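## Task

Adjust the mixer tap for lukewarm water at full flow: swing the lever so it points straight out above the spout, and raise it to its highest position. It only counts if the lever stays that way on its own once the robot lets go.

## Robot and tools

Robot: two FANUC CRX arms, left_arm and right_arm, each with a six-joint arm and a Robotiq two-finger gripper that opens to 140 mm. The names are labels only and do not match the sides of any image. Base of left_arm sits at (+0.001, +0.318, 0) m, quat_wxyz (+0.999, 0, 0, -0.047); base of right_arm at (+0.058, -0.395, 0) m, quat_wxyz (+0.999, 0, 0, -0.049).

Scene frame: origin on the table top midway between the arms, +z up, +x out across the table, left_arm toward +y. Gripper fingers extend along the gripper's own +z and open and close along its y. The reported end_effector_position is the point between the pads when shut; closed fingertips reach about 33 mm past it, open ones about 9 mm. Closing pushes the tips about 24 mm farther out, so keep that clearance above surfaces. Printed hand positions may be off, more so at long reach.

Tool execute_actions, argument actions: a list holding at most one item, or empty. Empty list ([]) moves nothing and just reports the state. A motion item is {"rows": [...], "steps": n} with 1 to 15 rows and steps up to 15 (default 15); each control step is 1/30 s, one row per step, and the final row repeats if rows run out. A wait item is {"steps": n} with n up to 300, counted from the previous result. Optional pictures (true/false) controls whether camera images come back. A refused call sends nothing.

Each row is one flat list of 18 numbers, all in [-1, 1], always covering both arms: left_arm first, then right_arm. Per arm: six joint numbers (waist, shoulder, elbow, forearm roll, wrist pitch, wrist roll), then gripper position, force_limit, speed. The joint numbers are offsets, not targets: they are measured from the joint angles shown in the most recent result that lists them (before any such result in the scene, or for later calls in the same reply, from where the arm is when the action begins), never from the previous row. Scale: 1.0 equals 1.983 rad for waist and shoulder, 2.38 rad for elbow, 2.975 rad for the three wrist joints. Sending all zeros is not idle; it pulls the arm back to that reference. Joint ranges (rad): waist -3.491 to 3.491, shoulder -3.140 to 3.140, elbow -1.187 to 4.328, forearm roll -3.316 to 3.316, wrist pitch -3.140 to 3.140, wrist roll -3.927 to 3.927. Asking for more than 0.010 rad outside a range gets the call refused; true ends can differ by 0.010 rad either way, and overshooting targets are clipped at the real end, noted by "joint sent to its limit" (possibly about an earlier action). Missing that line proves nothing.

Gripper numbers are absolute settings. position: +1 fully open, about -0.8 pads touching, -1 closes until blocked. force_limit: roughly 14 N at -1, 60 N at 0, 107 N at +1 (parts up to 40 mm wide). speed: gap change of about 30 mm/s at -1, 140 at 0, 250 at +1. To leave a gripper alone, resend its previous three values; a 0 is a real command. To grasp, send -1 and confirm object_status 2. Status codes: 0 moving, 1 blocked while opening, 2 blocked while closing (holding), 3 reached target or pads met. Stopped fingers only move again for a new position (differ by 0.01 or more) or if the object slips. To squeeze harder while at 2, raise force_limit and switch position between -1 and -0.98. position_measured is in counts: 3 open, 230 pads touching, not linear.

Motion limits: target speed caps of 2.62 (waist, shoulder), 3.14 (elbow), 3.93 (wrist joints) rad/s, 0.5 s to accelerate, joints of an arm synchronized. Targets are held within 0.805 rad (waist, shoulder), 0.966 (elbow), 1.21 (wrist joints) of measured angles, and scaled back if they would put the gripper over 70 mm from where it is. Between calls the arms keep heading to the last row until they nearly stop or a step is HELD.

Result lines: state per arm with end_effector_position (m) and end_effector_quat_wxyz; Joint positions (rad) and Joint velocities (rad/s) per arm in column order; "joint command not followed" means the clearance check altered joint targets on some steps; HELD marks steps where the row was not fully sent; MOTOR HOT warns of heating, and an OVER-TEMPERATURE FAULT brakes that arm until cool.

Tool zoom_image: camera (cam_high, cam_low, cam_left_wrist, cam_right_wrist, all 504x504) and region [x0, y0, x1, y1] in pixels from the top-left, no more than 504 by 504; it enlarges the latest image. read_manual(section "licences") only returns licence text. finished_scene(scene) ends the current scene, given its number, irreversibly, and reports success; the lever must hold its setting without the robot.

Avoid: arms colliding or pressing on each other; contact torque reaching load limits (waist, shoulder, elbow 142 N m; wrist joints 35.6 N m) or 150 N outside force, either of which halts that arm for 10 seconds and makes it go limp; dropping, slamming or shoving hard on the tap.

Each tool is called after "Call:" as a command line: name --argument value for each argument, lists and objects as JSON in quotes; but a table of rows of numbers goes row by row, as --pt "numbers of a row", without its own name.

## Session

Call:
execute_actions --actions '[]'

Scene clock: 0.00 s of 6000.00 s.
left_arm: end_effector_position=(+0.4107, -0.5000, +0.2794) position_measured=3 object_status=3 end_effector_quat_wxyz=(-0.113, -0.345, +0.871, -0.331) | right_arm: end_effector_position=(+0.3077, -0.6782, +0.1843) position_measured=3 object_status=3 end_effector_quat_wxyz=(+0.633, -0.572, -0.453, -0.258)
Joint positions: left_arm=[-0.719  0.709  0.68   0.524 -1.025 -0.161] | right_arm=[-0.834  0.936  0.619 -0.778 -2.623 -2.818]
Joint velocities: left_arm=[-0.    -0.001  0.001 -0.    -0.    -0.   ] | right_arm=[-0.001  0.    -0.     0.    -0.001  0.002]

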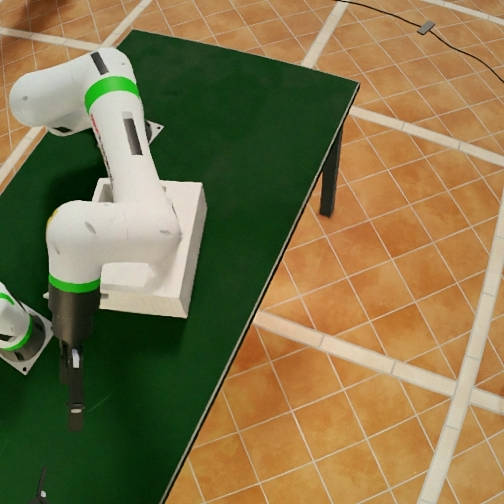

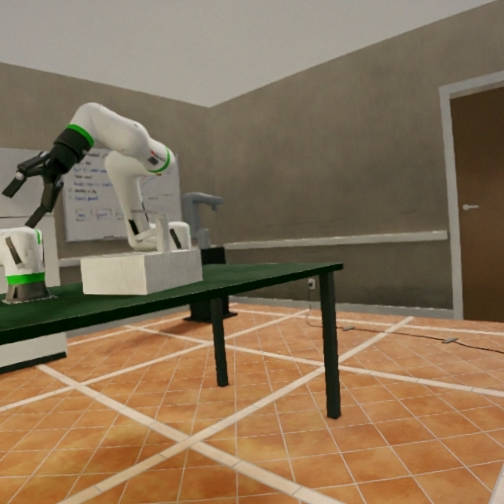

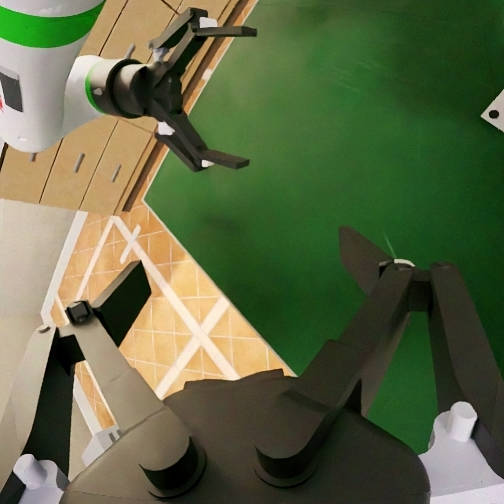

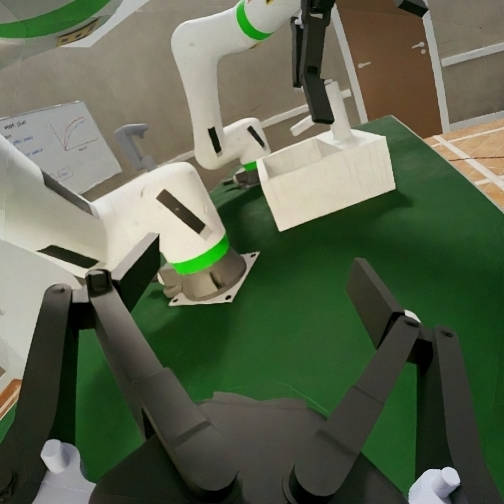

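Call:
execute_actions --actions '[{"rows":[[0.05,-0.25,0,-0.176,-0.1,0.054,1,0,0,0,0,0,0,0,0,1,0,0]]}]' --pictures false

Call:
execute_actions --actions '[{"rows":[[0.3,-0.15,-0.1,-0.1,-0.15,0.03,1,0,0,0,0,0,0,0,0,1,0,0]]}]' --pictures false

Call:
execute_actions --actions '[{"steps":60}]'

Scene clock: 11.97 s of 6000.00 s.
left_arm: end_effector_position=(+0.4333, -0.3781, +0.4053) position_measured=3 object_status=3 end_effector_quat_wxyz=(+0.020, -0.348, +0.878, -0.327) | right_arm: end_effector_position=(+0.3077, -0.6782, +0.1843) position_measured=3 object_status=3 end_effector_quat_wxyz=(+0.633, -0.572, -0.453, -0.258)
Joint positions: left_arm=[-0.667  0.446  0.68   0.247 -1.182 -0.076] | right_arm=[-0.834  0.936  0.619 -0.778 -2.623 -2.818]
Joint velocities: left_arm=[ 0.121 -0.601  0.001 -0.63  -0.358  0.194] | right_arm=[-0.    -0.     0.    -0.    -0.     0.001]
Steps of this call (steps 1 to 90: nothing new was sent; then 8.47 s passed at rest; steps 91 to 105: all 15 steps of this action). Readings (joint positions | what the end effector reports):
91: left_arm=[-0.719 0.709 0.680 0.524 -1.025 -0.161] | right_arm=[-0.834 0.936 0.619 -0.778 -2.623 -2.818] | left_arm position_measured=3 object_status=3 | right_arm position_measured=3 object_status=3
92: left_arm=[-0.719 0.705 0.680 0.520 -1.027 -0.160] | right_arm=[-0.834 0.936 0.619 -0.778 -2.623 -2.818] | left_arm position_measured=3 object_status=3 | right_arm position_measured=3 object_status=3
94: left_arm=[-0.714 0.680 0.679 0.493 -1.042 -0.151] | right_arm=[-0.834 0.936 0.619 -0.778 -2.623 -2.818] | left_arm position_measured=3 object_status=3 | right_arm position_measured=3 object_status=3
98: left_arm=[-0.696 0.591 0.680 0.400 -1.095 -0.123] | right_arm=[-0.834 0.936 0.619 -0.778 -2.623 -2.818] | left_arm position_measured=3 object_status=3 | right_arm position_measured=3 object_status=3
105: the state above

Scene clock: 12.47 s of 6000.00 s.
left_arm: end_effector_position=(+0.5204, -0.1791, +0.3948) position_measured=3 object_status=3 end_effector_quat_wxyz=(+0.076, -0.466, +0.850, -0.234) | right_arm: end_effector_position=(+0.3077, -0.6782, +0.1843) position_measured=3 object_status=3 end_effector_quat_wxyz=(+0.633, -0.572, -0.453, -0.258)
Joint positions: left_arm=[-0.435  0.31   0.59   0.11  -1.367 -0.035] | right_arm=[-0.834  0.936  0.619 -0.778 -2.623 -2.818]
Joint velocities: left_arm=[ 0.518 -0.23  -0.213 -0.228 -0.37   0.069] | right_arm=[ 0.001 -0.001 -0.     0.     0.     0.002]
Steps of this call (steps 1 to 15: all 15 steps of this action). Readings (joint positions | what the end effector reports):
1: left_arm=[-0.662 0.426 0.680 0.225 -1.195 -0.069] | right_arm=[-0.834 0.936 0.619 -0.778 -2.623 -2.818] | left_arm position_measured=3 object_status=3 | right_arm position_measured=3 object_status=3
2: left_arm=[-0.656 0.409 0.679 0.209 -1.208 -0.064] | right_arm=[-0.834 0.936 0.619 -0.778 -2.623 -2.818] | left_arm position_measured=3 object_status=3 | right_arm position_measured=3 object_status=3
4: left_arm=[-0.627 0.391 0.670 0.193 -1.231 -0.059] | right_arm=[-0.834 0.936 0.619 -0.778 -2.623 -2.818] | left_arm position_measured=3 object_status=3 | right_arm position_measured=3 object_status=3
8: left_arm=[-0.556 0.363 0.640 0.164 -1.280 -0.051] | right_arm=[-0.834 0.936 0.619 -0.778 -2.623 -2.818] | left_arm position_measured=3 object_status=3 | right_arm position_measured=3 object_status=3
15: the state above

Scene clock: 14.47 s of 6000.00 s.
left_arm: end_effector_position=(+0.5320, +0.1165, +0.3621) position_measured=3 object_status=3 end_effector_quat_wxyz=(-0.095, +0.650, -0.750, +0.074) | right_arm: end_effector_position=(+0.3077, -0.6782, +0.1843) position_measured=3 object_status=3 end_effector_quat_wxyz=(+0.633, -0.572, -0.453, -0.258)
Joint positions: left_arm=[-0.072  0.149  0.442 -0.051 -1.629  0.013] | right_arm=[-0.834  0.936  0.619 -0.778 -2.623 -2.818]
Joint velocities: left_arm=[-0.001  0.    -0.    -0.    -0.     0.   ] | right_arm=[-0.001  0.001 -0.    -0.     0.001  0.   ]
Steps of this call (steps 1 to 45: the robot went on to your last target; steps 46 to 60: nothing new was sent). Readings (joint positions | what the end effector reports):
1: left_arm=[-0.417 0.302 0.583 0.102 -1.380 -0.032] | right_arm=[-0.834 0.936 0.619 -0.778 -2.623 -2.818] | left_arm position_measured=3 object_status=3 | right_arm position_measured=3 object_status=3
2: left_arm=[-0.400 0.294 0.576 0.094 -1.393 -0.030] | right_arm=[-0.834 0.936 0.619 -0.778 -2.623 -2.818] | left_arm position_measured=3 object_status=3 | right_arm position_measured=3 object_status=3
4: left_arm=[-0.364 0.278 0.562 0.079 -1.418 -0.025] | right_arm=[-0.834 0.936 0.619 -0.778 -2.623 -2.818] | left_arm position_measured=3 object_status=3 | right_arm position_measured=3 object_status=3
8: left_arm=[-0.293 0.247 0.532 0.047 -1.470 -0.016] | right_arm=[-0.834 0.936 0.619 -0.778 -2.623 -2.818] | left_arm position_measured=3 object_status=3 | right_arm position_measured=3 object_status=3
60: the state above
All arms were judged still, so your last target was given up. Only a new action makes them travel on or press farther. Fingers that are still opening or closing keep moving.

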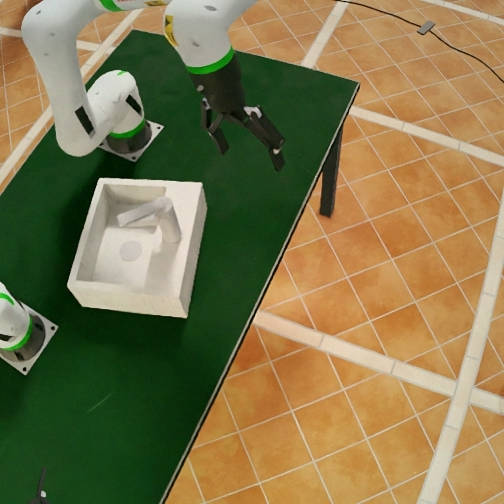

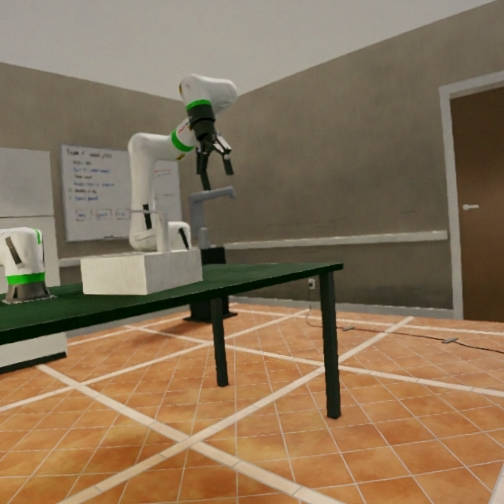

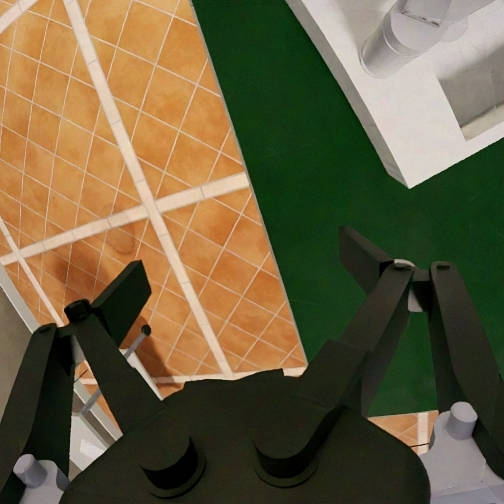

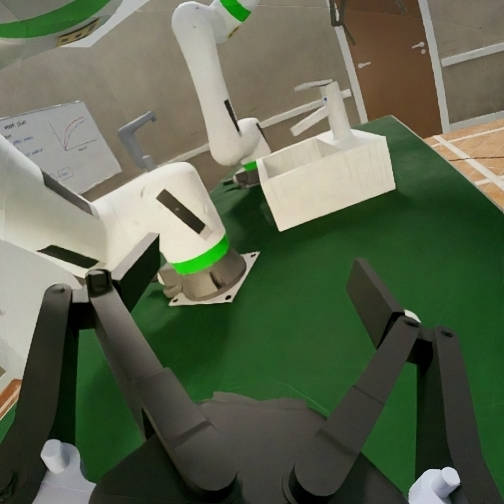

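Call:
zoom_image --camera "cam_high" --region '[60,160,230,330]'

Call:
zoom_image --camera "cam_low" --region '[70,180,220,310]'

Call:
zoom_image --camera "cam_right_wrist" --region '[250,50,410,210]'

Region (60, 160, 230, 330) of cam_high's 504x504 image, scaled by 2.965, with more detail than that image has.

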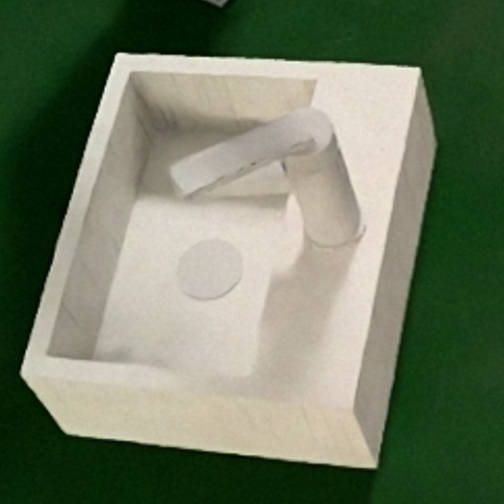

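Region (70, 180, 220, 310) of cam_low's 504x504 image, scaled by 3.360, with more detail than that image has; it fills the top 437 rows of this view, and the rest is white.

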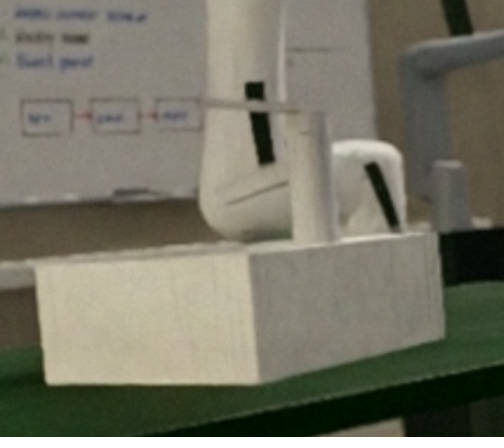

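Region (250, 50, 410, 210) of cam_right_wrist's 504x504 image, scaled by 3.150, with more detail than that image has.

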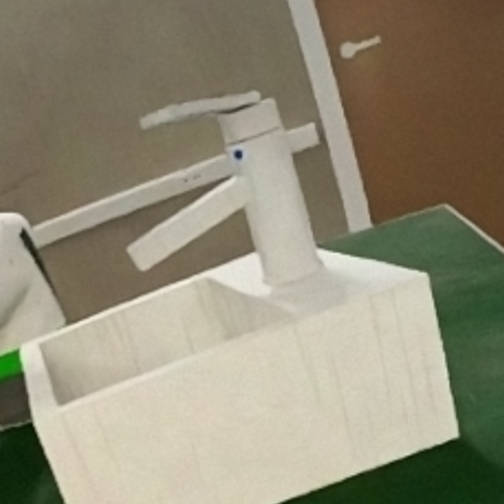

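Call:
execute_actions --actions '[{"rows":[[-0.31,0.012,0.055,0.017,-0.115,-0.122,0.2,0,0,0,0,0,0,0,0,1,0,0]]}]' --pictures false

Call:
execute_actions --actions '[{"steps":45}]'

Scene clock: 38.73 s of 6000.00 s.
left_arm: end_effector_position=(+0.4173, -0.0113, +0.3769) position_measured=103 object_status=0 end_effector_quat_wxyz=(+0.050, -0.473, +0.879, -0.044) | right_arm: end_effector_position=(+0.3077, -0.6782, +0.1843) position_measured=3 object_status=3 end_effector_quat_wxyz=(+0.633, -0.572, -0.453, -0.258)
Joint positions: left_arm=[-0.348  0.159  0.5   -0.028 -1.782 -0.15 ] | right_arm=[-0.834  0.936  0.619 -0.778 -2.623 -2.818]
Joint velocities: left_arm=[-0.662  0.024  0.141  0.054 -0.366 -0.39 ] | right_arm=[-0.001  0.001 -0.    -0.     0.001  0.002]
Steps of this call (steps 1 to 90: nothing new was sent; then 20.77 s passed at rest; steps 91 to 105: all 15 steps of this action). Readings (joint positions | what the end effector reports):
91: left_arm=[-0.072 0.149 0.442 -0.051 -1.629 0.013] | right_arm=[-0.834 0.936 0.619 -0.778 -2.623 -2.818] | left_arm position_measured=3 object_status=0 | right_arm position_measured=3 object_status=3
92: left_arm=[-0.075 0.149 0.442 -0.051 -1.631 0.012] | right_arm=[-0.834 0.936 0.619 -0.778 -2.623 -2.818] | left_arm position_measured=8 object_status=0 | right_arm position_measured=3 object_status=3
94: left_arm=[-0.100 0.150 0.448 -0.049 -1.645 -0.004] | right_arm=[-0.834 0.936 0.619 -0.778 -2.623 -2.818] | left_arm position_measured=23 object_status=0 | right_arm position_measured=3 object_status=3
98: left_arm=[-0.192 0.153 0.467 -0.041 -1.696 -0.058] | right_arm=[-0.834 0.936 0.619 -0.778 -2.623 -2.818] | left_arm position_measured=53 object_status=0 | right_arm position_measured=3 object_status=3
105: the state above

Scene clock: 40.23 s of 6000.00 s.
left_arm: end_effector_position=(+0.2410, -0.1022, +0.3999) position_measured=104 object_status=3 end_effector_quat_wxyz=(+0.000, -0.219, +0.976, -0.000) | right_arm: end_effector_position=(+0.3077, -0.6782, +0.1843) position_measured=3 object_status=3 end_effector_quat_wxyz=(+0.633, -0.572, -0.453, -0.258)
Joint positions: left_arm=[-0.687  0.172  0.573 -0.    -1.971 -0.349] | right_arm=[-0.834  0.936  0.619 -0.778 -2.623 -2.818]
Joint velocities: left_arm=[-0.001  0.001 -0.002 -0.     0.    -0.   ] | right_arm=[ 0.    -0.001 -0.     0.    -0.     0.001]
Steps of this call (steps 1 to 45: the robot went on to your last target). Readings (joint positions | what the end effector reports):
1: left_arm=[-0.370 0.160 0.505 -0.026 -1.795 -0.163] | right_arm=[-0.834 0.936 0.619 -0.778 -2.623 -2.818] | left_arm position_measured=104 object_status=0 | right_arm position_measured=3 object_status=3
2: left_arm=[-0.393 0.161 0.510 -0.025 -1.807 -0.176] | right_arm=[-0.834 0.936 0.619 -0.778 -2.623 -2.818] | left_arm position_measured=104 object_status=0 | right_arm position_measured=3 object_status=3
4: left_arm=[-0.438 0.163 0.520 -0.021 -1.833 -0.203] | right_arm=[-0.834 0.936 0.619 -0.778 -2.623 -2.818] | left_arm position_measured=104 object_status=0 | right_arm position_measured=3 object_status=3
8: left_arm=[-0.529 0.166 0.539 -0.013 -1.883 -0.257] | right_arm=[-0.834 0.936 0.619 -0.778 -2.623 -2.818] | left_arm position_measured=104 object_status=3 | right_arm position_measured=3 object_status=3
45: the state above
All arms were judged still, so your last target was given up. Only a new action makes them travel on or press farther. Fingers that are still opening or closing keep moving.

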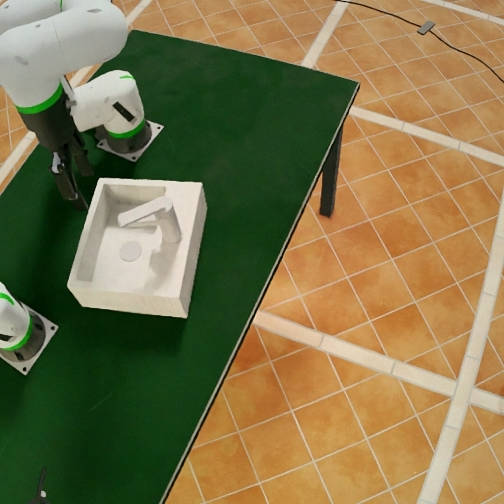

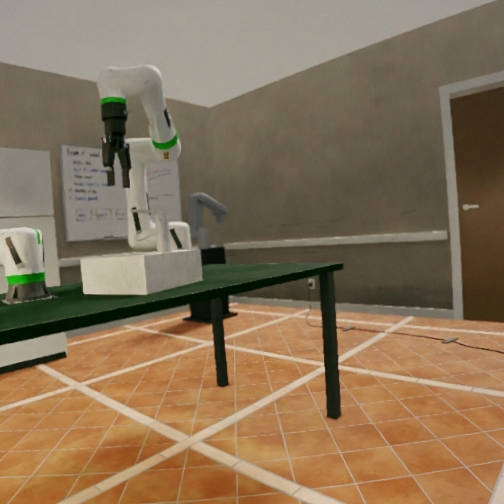

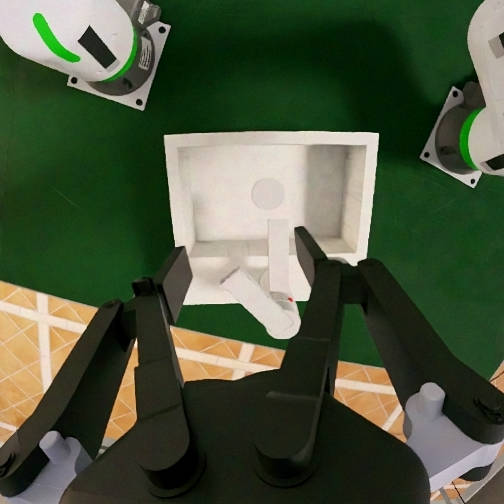

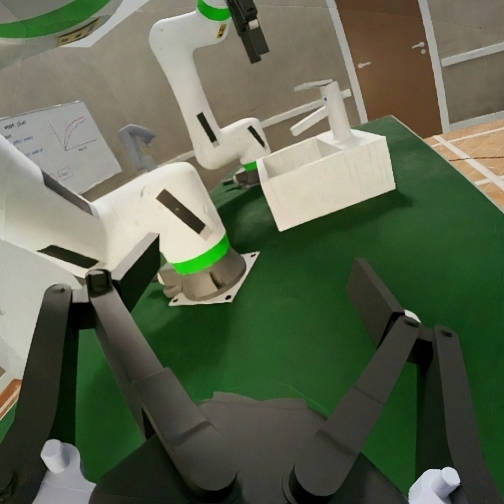

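Call:
execute_actions --actions '[{"rows":[[0.0767,0,-0.072,0,0.058,0.153,0.2,0,0,0,0,0,0,0,0,1,0,0]]}]' --pictures false

Call:
execute_actions --actions '[{"steps":20}]'

Scene clock: 66.60 s of 6000.00 s.
left_arm: end_effector_position=(+0.3197, -0.0750, +0.3308) position_measured=104 object_status=3 end_effector_quat_wxyz=(+0.000, -0.497, +0.868, -0.001) | right_arm: end_effector_position=(+0.3077, -0.6782, +0.1843) position_measured=3 object_status=3 end_effector_quat_wxyz=(+0.633, -0.572, -0.453, -0.258)
Joint positions: left_arm=[-0.536  0.173  0.404 -0.    -1.8    0.099] | right_arm=[-0.834  0.936  0.619 -0.778 -2.623 -2.818]
Joint velocities: left_arm=[ 0.08   0.002 -0.089  0.001  0.091  0.239] | right_arm=[-0.    -0.001  0.    -0.    -0.     0.   ]
Steps of this call (steps 1 to 90: nothing new was sent; then 22.87 s passed at rest; steps 91 to 105: all 15 steps of this action). Readings (joint positions | what the end effector reports):
91: left_arm=[-0.687 0.172 0.573 -0.000 -1.971 -0.349] | right_arm=[-0.834 0.936 0.619 -0.778 -2.623 -2.818] | left_arm position_measured=104 object_status=3 | right_arm position_measured=3 object_status=3
92: left_arm=[-0.685 0.172 0.571 -0.000 -1.969 -0.344] | right_arm=[-0.834 0.936 0.619 -0.778 -2.623 -2.818] | left_arm position_measured=104 object_status=3 | right_arm position_measured=3 object_status=3
94: left_arm=[-0.672 0.172 0.556 -0.000 -1.954 -0.305] | right_arm=[-0.834 0.936 0.619 -0.778 -2.623 -2.818] | left_arm position_measured=104 object_status=3 | right_arm position_measured=3 object_status=3
98: left_arm=[-0.614 0.172 0.491 -0.000 -1.888 -0.132] | right_arm=[-0.834 0.936 0.619 -0.778 -2.623 -2.818] | left_arm position_measured=104 object_status=3 | right_arm position_measured=3 object_status=3
105: the state above

Scene clock: 67.27 s of 6000.00 s.
left_arm: end_effector_position=(+0.3207, -0.0745, +0.3299) position_measured=104 object_status=3 end_effector_quat_wxyz=(+0.000, -0.501, +0.866, -0.001) | right_arm: end_effector_position=(+0.3077, -0.6782, +0.1843) position_measured=3 object_status=3 end_effector_quat_wxyz=(+0.633, -0.572, -0.453, -0.258)
Joint positions: left_arm=[-0.534  0.172  0.401 -0.    -1.798  0.106] | right_arm=[-0.834  0.936  0.619 -0.778 -2.623 -2.818]
Joint velocities: left_arm=[0.001 0.    0.    0.    0.    0.   ] | right_arm=[ 0.    -0.     0.     0.     0.     0.001]
Steps of this call (steps 1 to 15: the robot went on to your last target; steps 16 to 20: nothing new was sent). Readings (joint positions | what the end effector reports):
1: left_arm=[-0.535 0.173 0.402 -0.000 -1.799 0.104] | right_arm=[-0.834 0.936 0.619 -0.778 -2.623 -2.818] | left_arm position_measured=104 object_status=3 | right_arm position_measured=3 object_status=3
2: left_arm=[-0.535 0.173 0.402 -0.000 -1.798 0.105] | right_arm=[-0.834 0.936 0.619 -0.778 -2.623 -2.818] | left_arm position_measured=104 object_status=3 | right_arm position_measured=3 object_status=3
4: left_arm=[-0.535 0.173 0.401 -0.000 -1.798 0.106] | right_arm=[-0.834 0.936 0.619 -0.778 -2.623 -2.818] | left_arm position_measured=104 object_status=3 | right_arm position_measured=3 object_status=3
8: left_arm=[-0.534 0.173 0.401 -0.000 -1.798 0.106] | right_arm=[-0.834 0.936 0.619 -0.778 -2.623 -2.818] | left_arm position_measured=104 object_status=3 | right_arm position_measured=3 object_status=3
20: the state above
All arms were judged still, so your last target was given up. Only a new action makes them travel on or press farther. Fingers that are still opening or closing keep moving.

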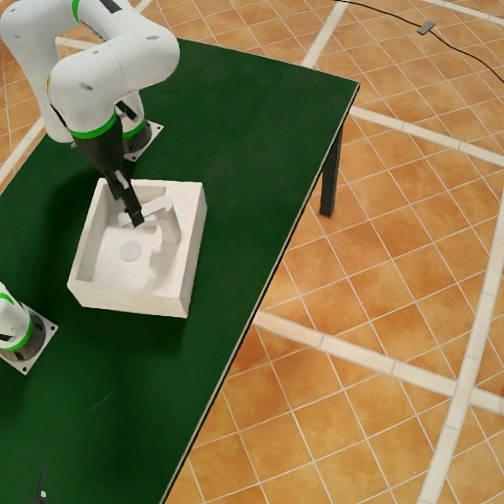

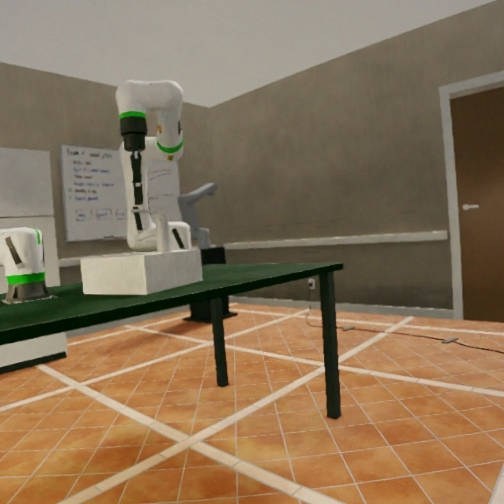

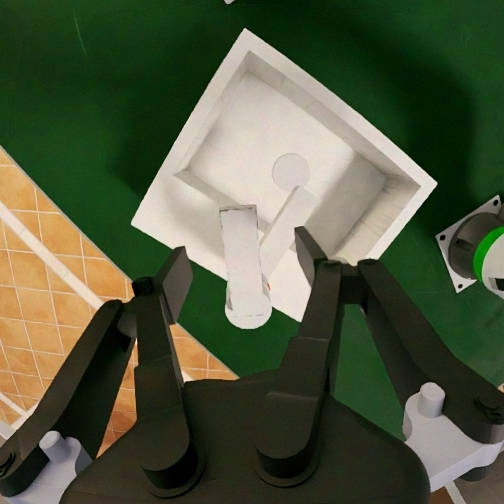

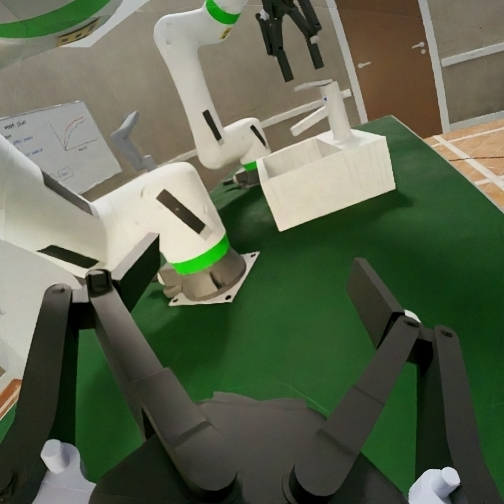

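Call:
execute_actions --actions '[{"rows":[[0,-0.0087,-0.045,0,0.03,0,0.2,-0.6,0,0,0,0,0,0,0,1,0,0]]}]' --pictures false

Call:
execute_actions --actions '[{"rows":[[0,0,0,0,0,0,-1,-0.6,0,0,0,0,0,0,0,1,0,0]]}]'

Scene clock: 77.40 s of 6000.00 s.
left_arm: end_effector_position=(+0.3206, -0.0744, +0.2931) position_measured=104 object_status=3 end_effector_quat_wxyz=(+0.000, -0.501, +0.866, -0.000) | right_arm: end_effector_position=(+0.3077, -0.6782, +0.1843) position_measured=3 object_status=3 end_effector_quat_wxyz=(+0.633, -0.572, -0.453, -0.258)
Joint positions: left_arm=[-0.534  0.155  0.294 -0.    -1.709  0.106] | right_arm=[-0.834  0.936  0.619 -0.778 -2.623 -2.818]
Joint velocities: left_arm=[-0.    -0.    -0.002 -0.001  0.     0.   ] | right_arm=[ 0.  0. -0. -0. -0.  0.]
Steps of this call (steps 1 to 90: nothing new was sent; then 6.63 s passed at rest; steps 91 to 105: all 15 steps of this action). Readings (joint positions | what the end effector reports):
91: left_arm=[-0.534 0.172 0.401 -0.000 -1.798 0.106] | right_arm=[-0.834 0.936 0.619 -0.778 -2.623 -2.818] | left_arm position_measured=104 object_status=3 | right_arm position_measured=3 object_status=3
92: left_arm=[-0.534 0.171 0.396 -0.000 -1.794 0.106] | right_arm=[-0.834 0.936 0.619 -0.778 -2.623 -2.818] | left_arm position_measured=104 object_status=3 | right_arm position_measured=3 object_status=3
94: left_arm=[-0.534 0.167 0.366 -0.000 -1.768 0.106] | right_arm=[-0.834 0.936 0.619 -0.778 -2.623 -2.818] | left_arm position_measured=104 object_status=3 | right_arm position_measured=3 object_status=3
98: left_arm=[-0.534 0.156 0.299 -0.000 -1.713 0.106] | right_arm=[-0.834 0.936 0.619 -0.778 -2.623 -2.818] | left_arm position_measured=104 object_status=3 | right_arm position_measured=3 object_status=3
105: the state above

Scene clock: 77.90 s of 6000.00 s.
left_arm: end_effector_position=(+0.3207, -0.0745, +0.2931) position_measured=184 object_status=0 end_effector_quat_wxyz=(+0.000, -0.501, +0.866, -0.001) | right_arm: end_effector_position=(+0.3077, -0.6782, +0.1843) position_measured=3 object_status=3 end_effector_quat_wxyz=(+0.633, -0.572, -0.453, -0.258)
Joint positions: left_arm=[-0.534  0.155  0.294 -0.    -1.709  0.106] | right_arm=[-0.834  0.936  0.619 -0.778 -2.623 -2.818]
Joint velocities: left_arm=[-0.002  0.001  0.002  0.     0.001  0.   ] | right_arm=[-0.     0.002 -0.    -0.     0.     0.001]
Steps of this call (steps 1 to 15: all 15 steps of this action). Readings (joint positions | what the end effector reports):
1: left_arm=[-0.534 0.155 0.294 -0.000 -1.709 0.106] | right_arm=[-0.834 0.936 0.619 -0.778 -2.623 -2.818] | left_arm position_measured=104 object_status=0 | right_arm position_measured=3 object_status=3
2: left_arm=[-0.534 0.155 0.294 -0.000 -1.709 0.106] | right_arm=[-0.834 0.936 0.619 -0.778 -2.623 -2.818] | left_arm position_measured=108 object_status=0 | right_arm position_measured=3 object_status=3
4: left_arm=[-0.534 0.155 0.294 -0.000 -1.709 0.106] | right_arm=[-0.834 0.936 0.619 -0.778 -2.623 -2.818] | left_arm position_measured=124 object_status=0 | right_arm position_measured=3 object_status=3
8: left_arm=[-0.534 0.155 0.294 -0.000 -1.709 0.106] | right_arm=[-0.834 0.936 0.619 -0.778 -2.623 -2.818] | left_arm position_measured=154 object_status=0 | right_arm position_measured=3 object_status=3
15: the state above

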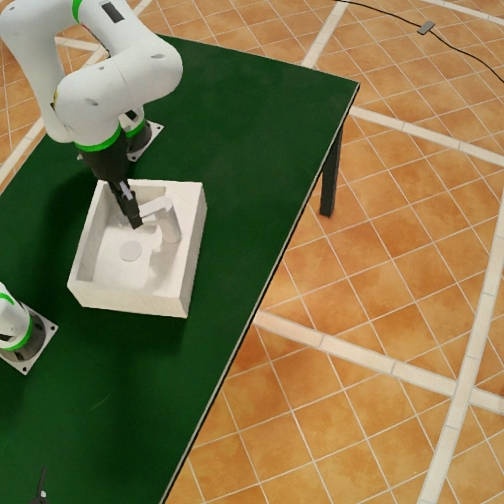

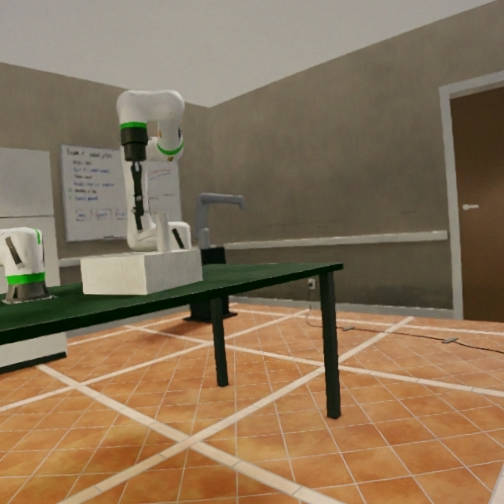

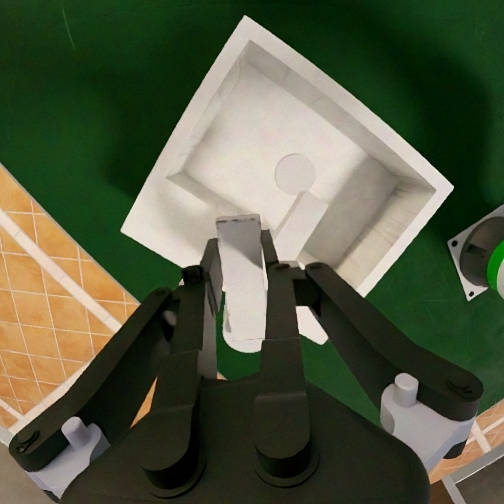

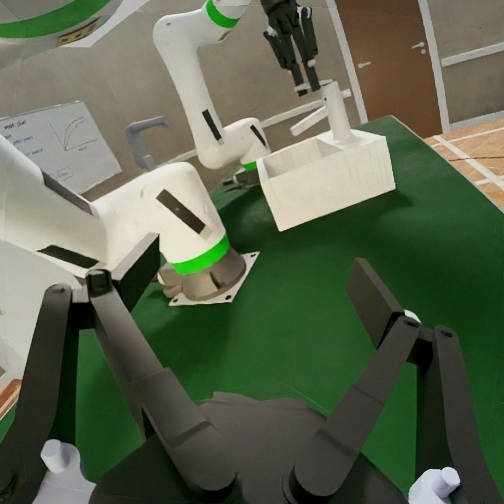

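Call:
execute_actions --actions '[{"rows":[[0.003,-0.039,-0.0365,0,0.0033,-0.131,-1,-0.6,0,0,0,0,0,0,0,1,0,0]]}]' --pictures false

Call:
execute_actions --actions '[{"rows":[[0.0157,-0.0355,-0.030,0,0.0004,-0.14,-1,-0.6,0,0,0,0,0,0,0,1,0,0]]}]' --pictures false

Call:
execute_actions --actions '[{"steps":10}]'

Scene clock: 87.47 s of 6000.00 s.
left_arm: end_effector_position=(+0.2983, -0.0544, +0.2927) position_measured=184 object_status=2 end_effector_quat_wxyz=(+0.001, -0.327, +0.945, -0.000) | right_arm: end_effector_position=(+0.3077, -0.6782, +0.1843) position_measured=3 object_status=3 end_effector_quat_wxyz=(+0.633, -0.572, -0.453, -0.258)
Joint positions: left_arm=[-0.528  0.078  0.208 -0.001 -1.699 -0.283] | right_arm=[-0.834  0.936  0.619 -0.778 -2.623 -2.818]
Joint velocities: left_arm=[ 0.    -0.002 -0.003  0.006 -0.    -0.014] | right_arm=[-0.    -0.001  0.001 -0.    -0.    -0.002]
Steps of this call (steps 1 to 15: the robot went on to your last target; steps 16 to 90: nothing new was sent; then 6.07 s passed at rest; steps 91 to 105: all 15 steps of this action). Readings (joint positions | what the end effector reports):
91: left_arm=[-0.534 0.155 0.294 -0.000 -1.709 0.106] | right_arm=[-0.834 0.936 0.619 -0.778 -2.623 -2.818] | left_arm position_measured=184 object_status=2 | right_arm position_measured=3 object_status=3
92: left_arm=[-0.534 0.154 0.293 -0.000 -1.709 0.100] | right_arm=[-0.834 0.936 0.619 -0.778 -2.623 -2.818] | left_arm position_measured=184 object_status=2 | right_arm position_measured=3 object_status=3
94: left_arm=[-0.534 0.147 0.285 -0.000 -1.709 0.061] | right_arm=[-0.834 0.936 0.619 -0.778 -2.623 -2.818] | left_arm position_measured=184 object_status=2 | right_arm position_measured=3 object_status=3
98: left_arm=[-0.531 0.112 0.245 -0.000 -1.703 -0.115] | right_arm=[-0.834 0.936 0.619 -0.778 -2.623 -2.818] | left_arm position_measured=184 object_status=2 | right_arm position_measured=3 object_status=3
105: the state above

Scene clock: 87.97 s of 6000.00 s.
left_arm: end_effector_position=(+0.2860, -0.0291, +0.2935) position_measured=185 object_status=2 end_effector_quat_wxyz=(+0.001, -0.140, +0.990, -0.000) | right_arm: end_effector_position=(+0.3077, -0.6782, +0.1843) position_measured=3 object_status=3 end_effector_quat_wxyz=(+0.633, -0.572, -0.453, -0.258)
Joint positions: left_arm=[-0.497  0.008  0.136 -0.001 -1.697 -0.699] | right_arm=[-0.834  0.936  0.619 -0.778 -2.623 -2.818]
Joint velocities: left_arm=[ 0.003 -0.003 -0.004 -0.     0.    -0.026] | right_arm=[ 0.    -0.    -0.    -0.     0.    -0.001]
Steps of this call (steps 1 to 15: all 15 steps of this action). Readings (joint positions | what the end effector reports):
1: left_arm=[-0.528 0.078 0.207 -0.001 -1.699 -0.284] | right_arm=[-0.834 0.936 0.619 -0.778 -2.623 -2.818] | left_arm position_measured=184 object_status=2 | right_arm position_measured=3 object_status=3
2: left_arm=[-0.528 0.077 0.206 -0.001 -1.699 -0.291] | right_arm=[-0.834 0.936 0.619 -0.778 -2.623 -2.818] | left_arm position_measured=184 object_status=2 | right_arm position_measured=3 object_status=3
4: left_arm=[-0.525 0.071 0.200 -0.000 -1.699 -0.329] | right_arm=[-0.834 0.936 0.619 -0.778 -2.623 -2.818] | left_arm position_measured=184 object_status=2 | right_arm position_measured=3 object_status=3
8: left_arm=[-0.512 0.040 0.169 -0.000 -1.698 -0.507] | right_arm=[-0.834 0.936 0.619 -0.778 -2.623 -2.818] | left_arm position_measured=184 object_status=2 | right_arm position_measured=3 object_status=3
15: the state above

Scene clock: 88.30 s of 6000.00 s.
left_arm: end_effector_position=(+0.2859, -0.0290, +0.2935) position_measured=185 object_status=2 end_effector_quat_wxyz=(+0.001, -0.140, +0.990, -0.000) | right_arm: end_effector_position=(+0.3077, -0.6782, +0.1843) position_measured=3 object_status=3 end_effector_quat_wxyz=(+0.633, -0.572, -0.453, -0.258)
Joint positions: left_arm=[-0.497  0.008  0.136 -0.001 -1.697 -0.7  ] | right_arm=[-0.834  0.936  0.619 -0.778 -2.623 -2.818]
Joint velocities: left_arm=[ 0.    -0.002  0.001 -0.     0.    -0.   ] | right_arm=[-0.    -0.001  0.    -0.    -0.001 -0.001]
Steps of this call (steps 1 to 10: the robot went on to your last target). Readings (joint positions | what the end effector reports):
1: left_arm=[-0.497 0.008 0.136 -0.001 -1.697 -0.700] | right_arm=[-0.834 0.936 0.619 -0.778 -2.623 -2.818] | left_arm position_measured=185 object_status=2 | right_arm position_measured=3 object_status=3
2: left_arm=[-0.497 0.008 0.136 -0.001 -1.697 -0.700] | right_arm=[-0.834 0.936 0.619 -0.778 -2.623 -2.818] | left_arm position_measured=185 object_status=2 | right_arm position_measured=3 object_status=3
4: left_arm=[-0.497 0.008 0.136 -0.001 -1.697 -0.700] | right_arm=[-0.834 0.936 0.619 -0.778 -2.623 -2.818] | left_arm position_measured=185 object_status=2 | right_arm position_measured=3 object_status=3
8: left_arm=[-0.497 0.008 0.136 -0.001 -1.697 -0.700] | right_arm=[-0.834 0.936 0.619 -0.778 -2.623 -2.818] | left_arm position_measured=185 object_status=2 | right_arm position_measured=3 object_status=3
10: the state above

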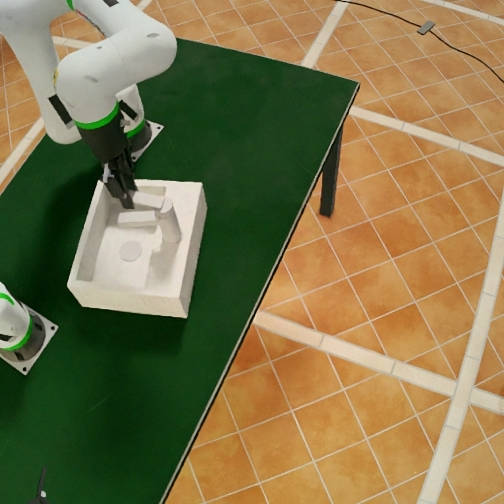

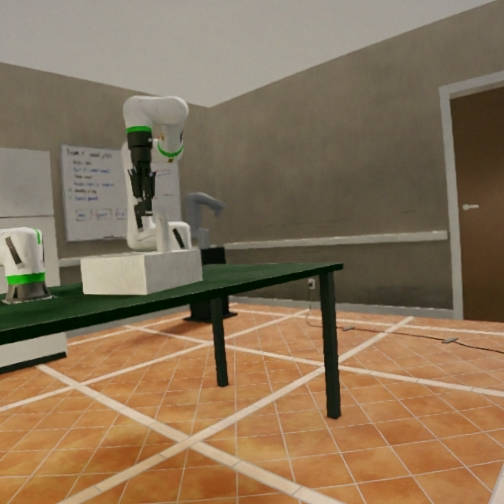

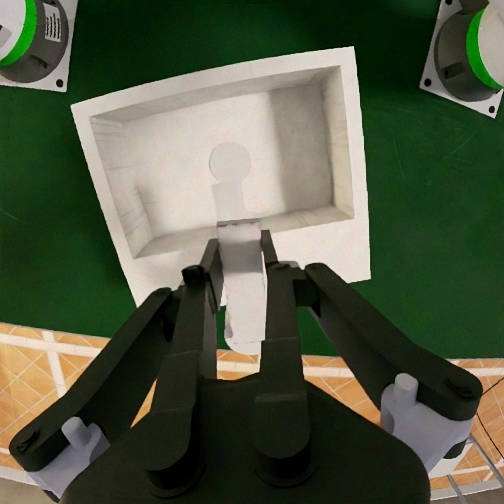

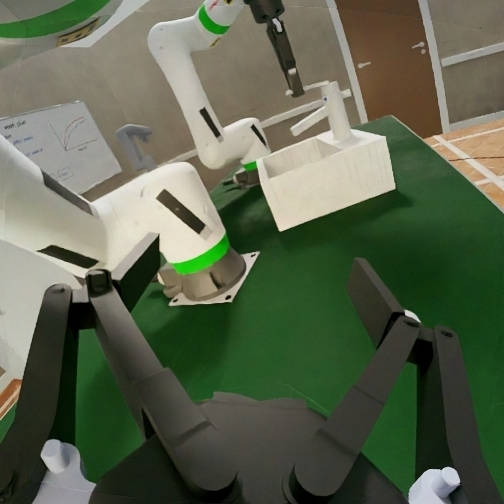

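Call:
execute_actions --actions '[{"rows":[[0.001,0.002,0.008,0,-0.005,-0.0006,-1,-0.6,0,0,0,0,0,0,0,1,0,0],[0.002,0.004,0.016,0,-0.01,-0.0012,-1,-0.6,0,0,0,0,0,0,0,1,0,0],[0.0035,0.0084,0.0317,0,-0.02,-0.0024,-1,-0.6,0,0,0,0,0,0,0,1,0,0]]}]'

Call:
zoom_image --camera "cam_right_wrist" --region '[250,30,390,170]'

Scene clock: 95.60 s of 6000.00 s.
left_arm: end_effector_position=(+0.2905, -0.0285, +0.3183) position_measured=185 object_status=2 end_effector_quat_wxyz=(+0.001, -0.140, +0.990, -0.000) | right_arm: end_effector_position=(+0.3077, -0.6782, +0.1843) position_measured=3 object_status=3 end_effector_quat_wxyz=(+0.633, -0.572, -0.453, -0.258)
Joint positions: left_arm=[-0.49   0.024  0.211 -0.001 -1.757 -0.707] | right_arm=[-0.834  0.936  0.619 -0.778 -2.623 -2.818]
Joint velocities: left_arm=[ 0.001  0.001 -0.001 -0.    -0.001 -0.   ] | right_arm=[-0.  0. -0.  0.  0. -0.]
Steps of this call (steps 1 to 15: the robot went on to your last target; steps 16 to 90: nothing new was sent; then 3.80 s passed at rest; steps 91 to 105: all 15 steps of this action). Readings (joint positions | what the end effector reports):
91: left_arm=[-0.497 0.008 0.136 -0.001 -1.698 -0.700] | right_arm=[-0.834 0.936 0.619 -0.778 -2.623 -2.818] | left_arm position_measured=185 object_status=2 | right_arm position_measured=3 object_status=3
92: left_arm=[-0.497 0.008 0.140 -0.001 -1.701 -0.700] | right_arm=[-0.834 0.936 0.619 -0.778 -2.623 -2.818] | left_arm position_measured=185 object_status=2 | right_arm position_measured=3 object_status=3
94: left_arm=[-0.494 0.013 0.163 -0.001 -1.720 -0.703] | right_arm=[-0.834 0.936 0.619 -0.778 -2.623 -2.818] | left_arm position_measured=185 object_status=2 | right_arm position_measured=3 object_status=3
98: left_arm=[-0.490 0.023 0.208 -0.001 -1.754 -0.707] | right_arm=[-0.834 0.936 0.619 -0.778 -2.623 -2.818] | left_arm position_measured=185 object_status=2 | right_arm position_measured=3 object_status=3
105: the state above

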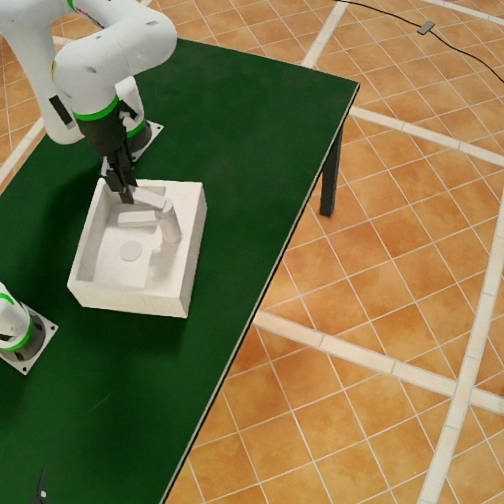

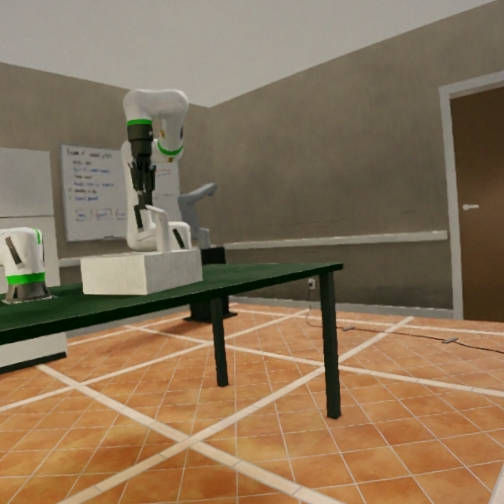

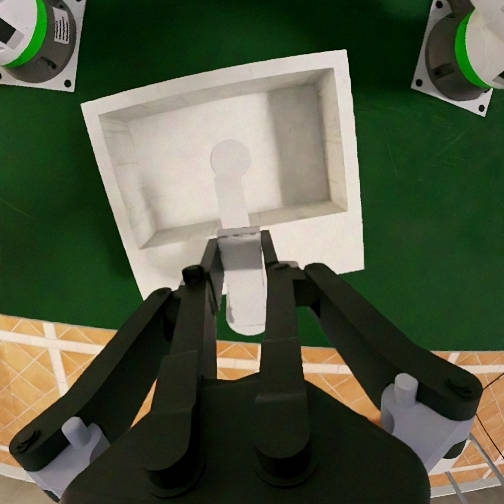

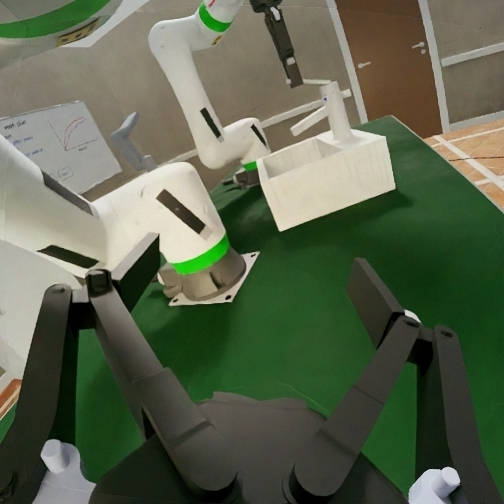

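Region (250, 30, 390, 170) of cam_right_wrist's 504x504 image, scaled by 3.600, with more detail than that image has.

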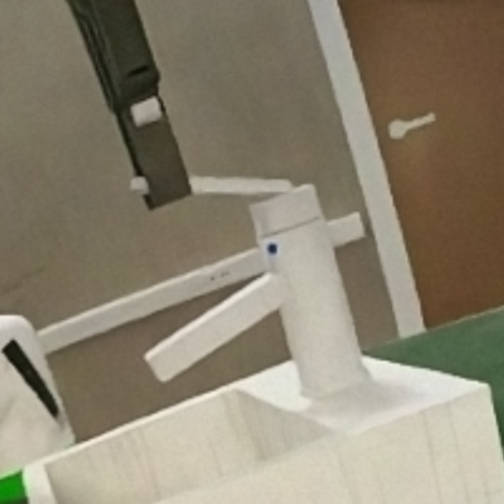

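Continue: 12 mm up, 6 mm in.

Call:
execute_actions --actions '[{"rows":[[0.0053,0.0075,0.018,0,-0.0094,-0.0036,-1,-0.6,0,0,0,0,0,0,0,1,0,0]]}]'

Call:
zoom_image --camera "cam_right_wrist" --region '[250,30,390,170]'

Scene clock: 100.83 s of 6000.00 s.
left_arm: end_effector_position=(+0.2971, -0.0274, +0.3298) position_measured=186 object_status=2 end_effector_quat_wxyz=(+0.001, -0.140, +0.990, -0.000) | right_arm: end_effector_position=(+0.3077, -0.6782, +0.1843) position_measured=3 object_status=3 end_effector_quat_wxyz=(+0.633, -0.572, -0.453, -0.258)
Joint positions: left_arm=[-0.48   0.039  0.254 -0.001 -1.785 -0.718] | right_arm=[-0.834  0.936  0.619 -0.778 -2.623 -2.818]
Joint velocities: left_arm=[ 0.001  0.001  0.    -0.001  0.     0.   ] | right_arm=[ 0.    -0.001  0.    -0.    -0.001  0.002]
Steps of this call (steps 1 to 15: the robot went on to your last target; steps 16 to 90: nothing new was sent; then 1.73 s passed at rest; steps 91 to 105: all 15 steps of this action). Readings (joint positions | what the end effector reports):
91: left_arm=[-0.490 0.024 0.212 -0.001 -1.757 -0.707] | right_arm=[-0.834 0.936 0.619 -0.778 -2.623 -2.818] | left_arm position_measured=185 object_status=2 | right_arm position_measured=3 object_status=3
92: left_arm=[-0.489 0.026 0.217 -0.001 -1.760 -0.708] | right_arm=[-0.834 0.936 0.619 -0.778 -2.623 -2.818] | left_arm position_measured=185 object_status=2 | right_arm position_measured=3 object_status=3
94: left_arm=[-0.483 0.034 0.239 -0.000 -1.776 -0.714] | right_arm=[-0.834 0.936 0.619 -0.778 -2.623 -2.818] | left_arm position_measured=185 object_status=2 | right_arm position_measured=3 object_status=3
98: left_arm=[-0.480 0.039 0.253 -0.000 -1.785 -0.718] | right_arm=[-0.834 0.936 0.619 -0.778 -2.623 -2.818] | left_arm position_measured=186 object_status=2 | right_arm position_measured=3 object_status=3
105: the state above

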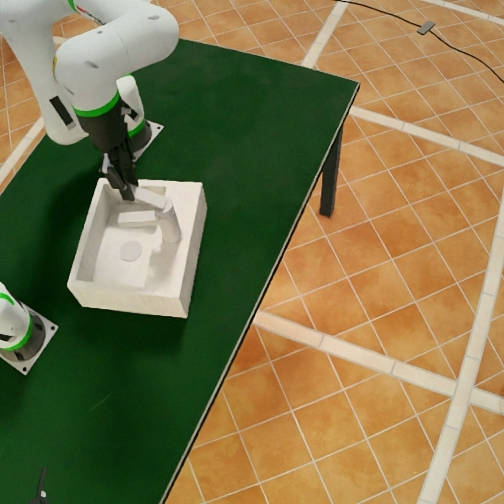

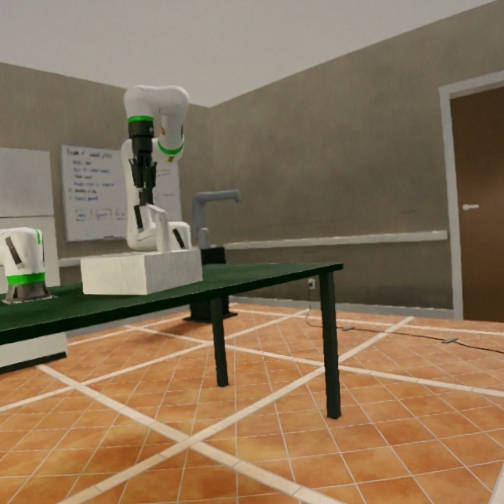

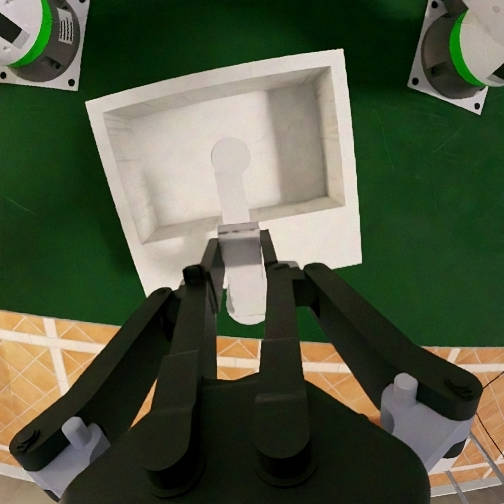

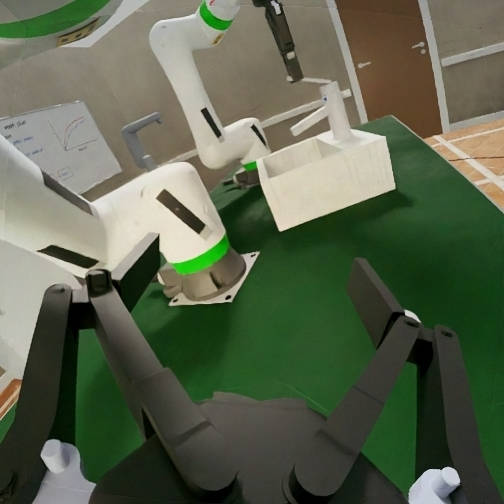

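Region (250, 30, 390, 170) of cam_right_wrist's 504x504 image, scaled by 3.600, with more detail than that image has.

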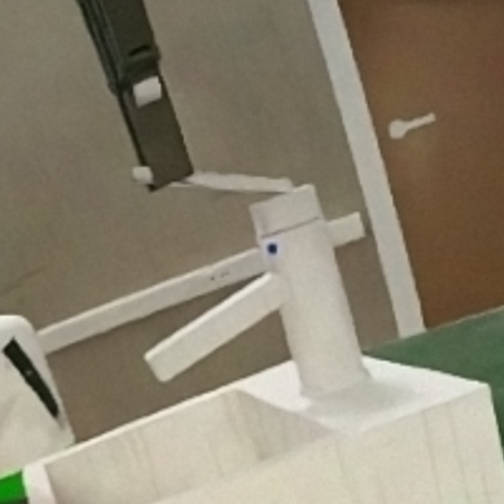

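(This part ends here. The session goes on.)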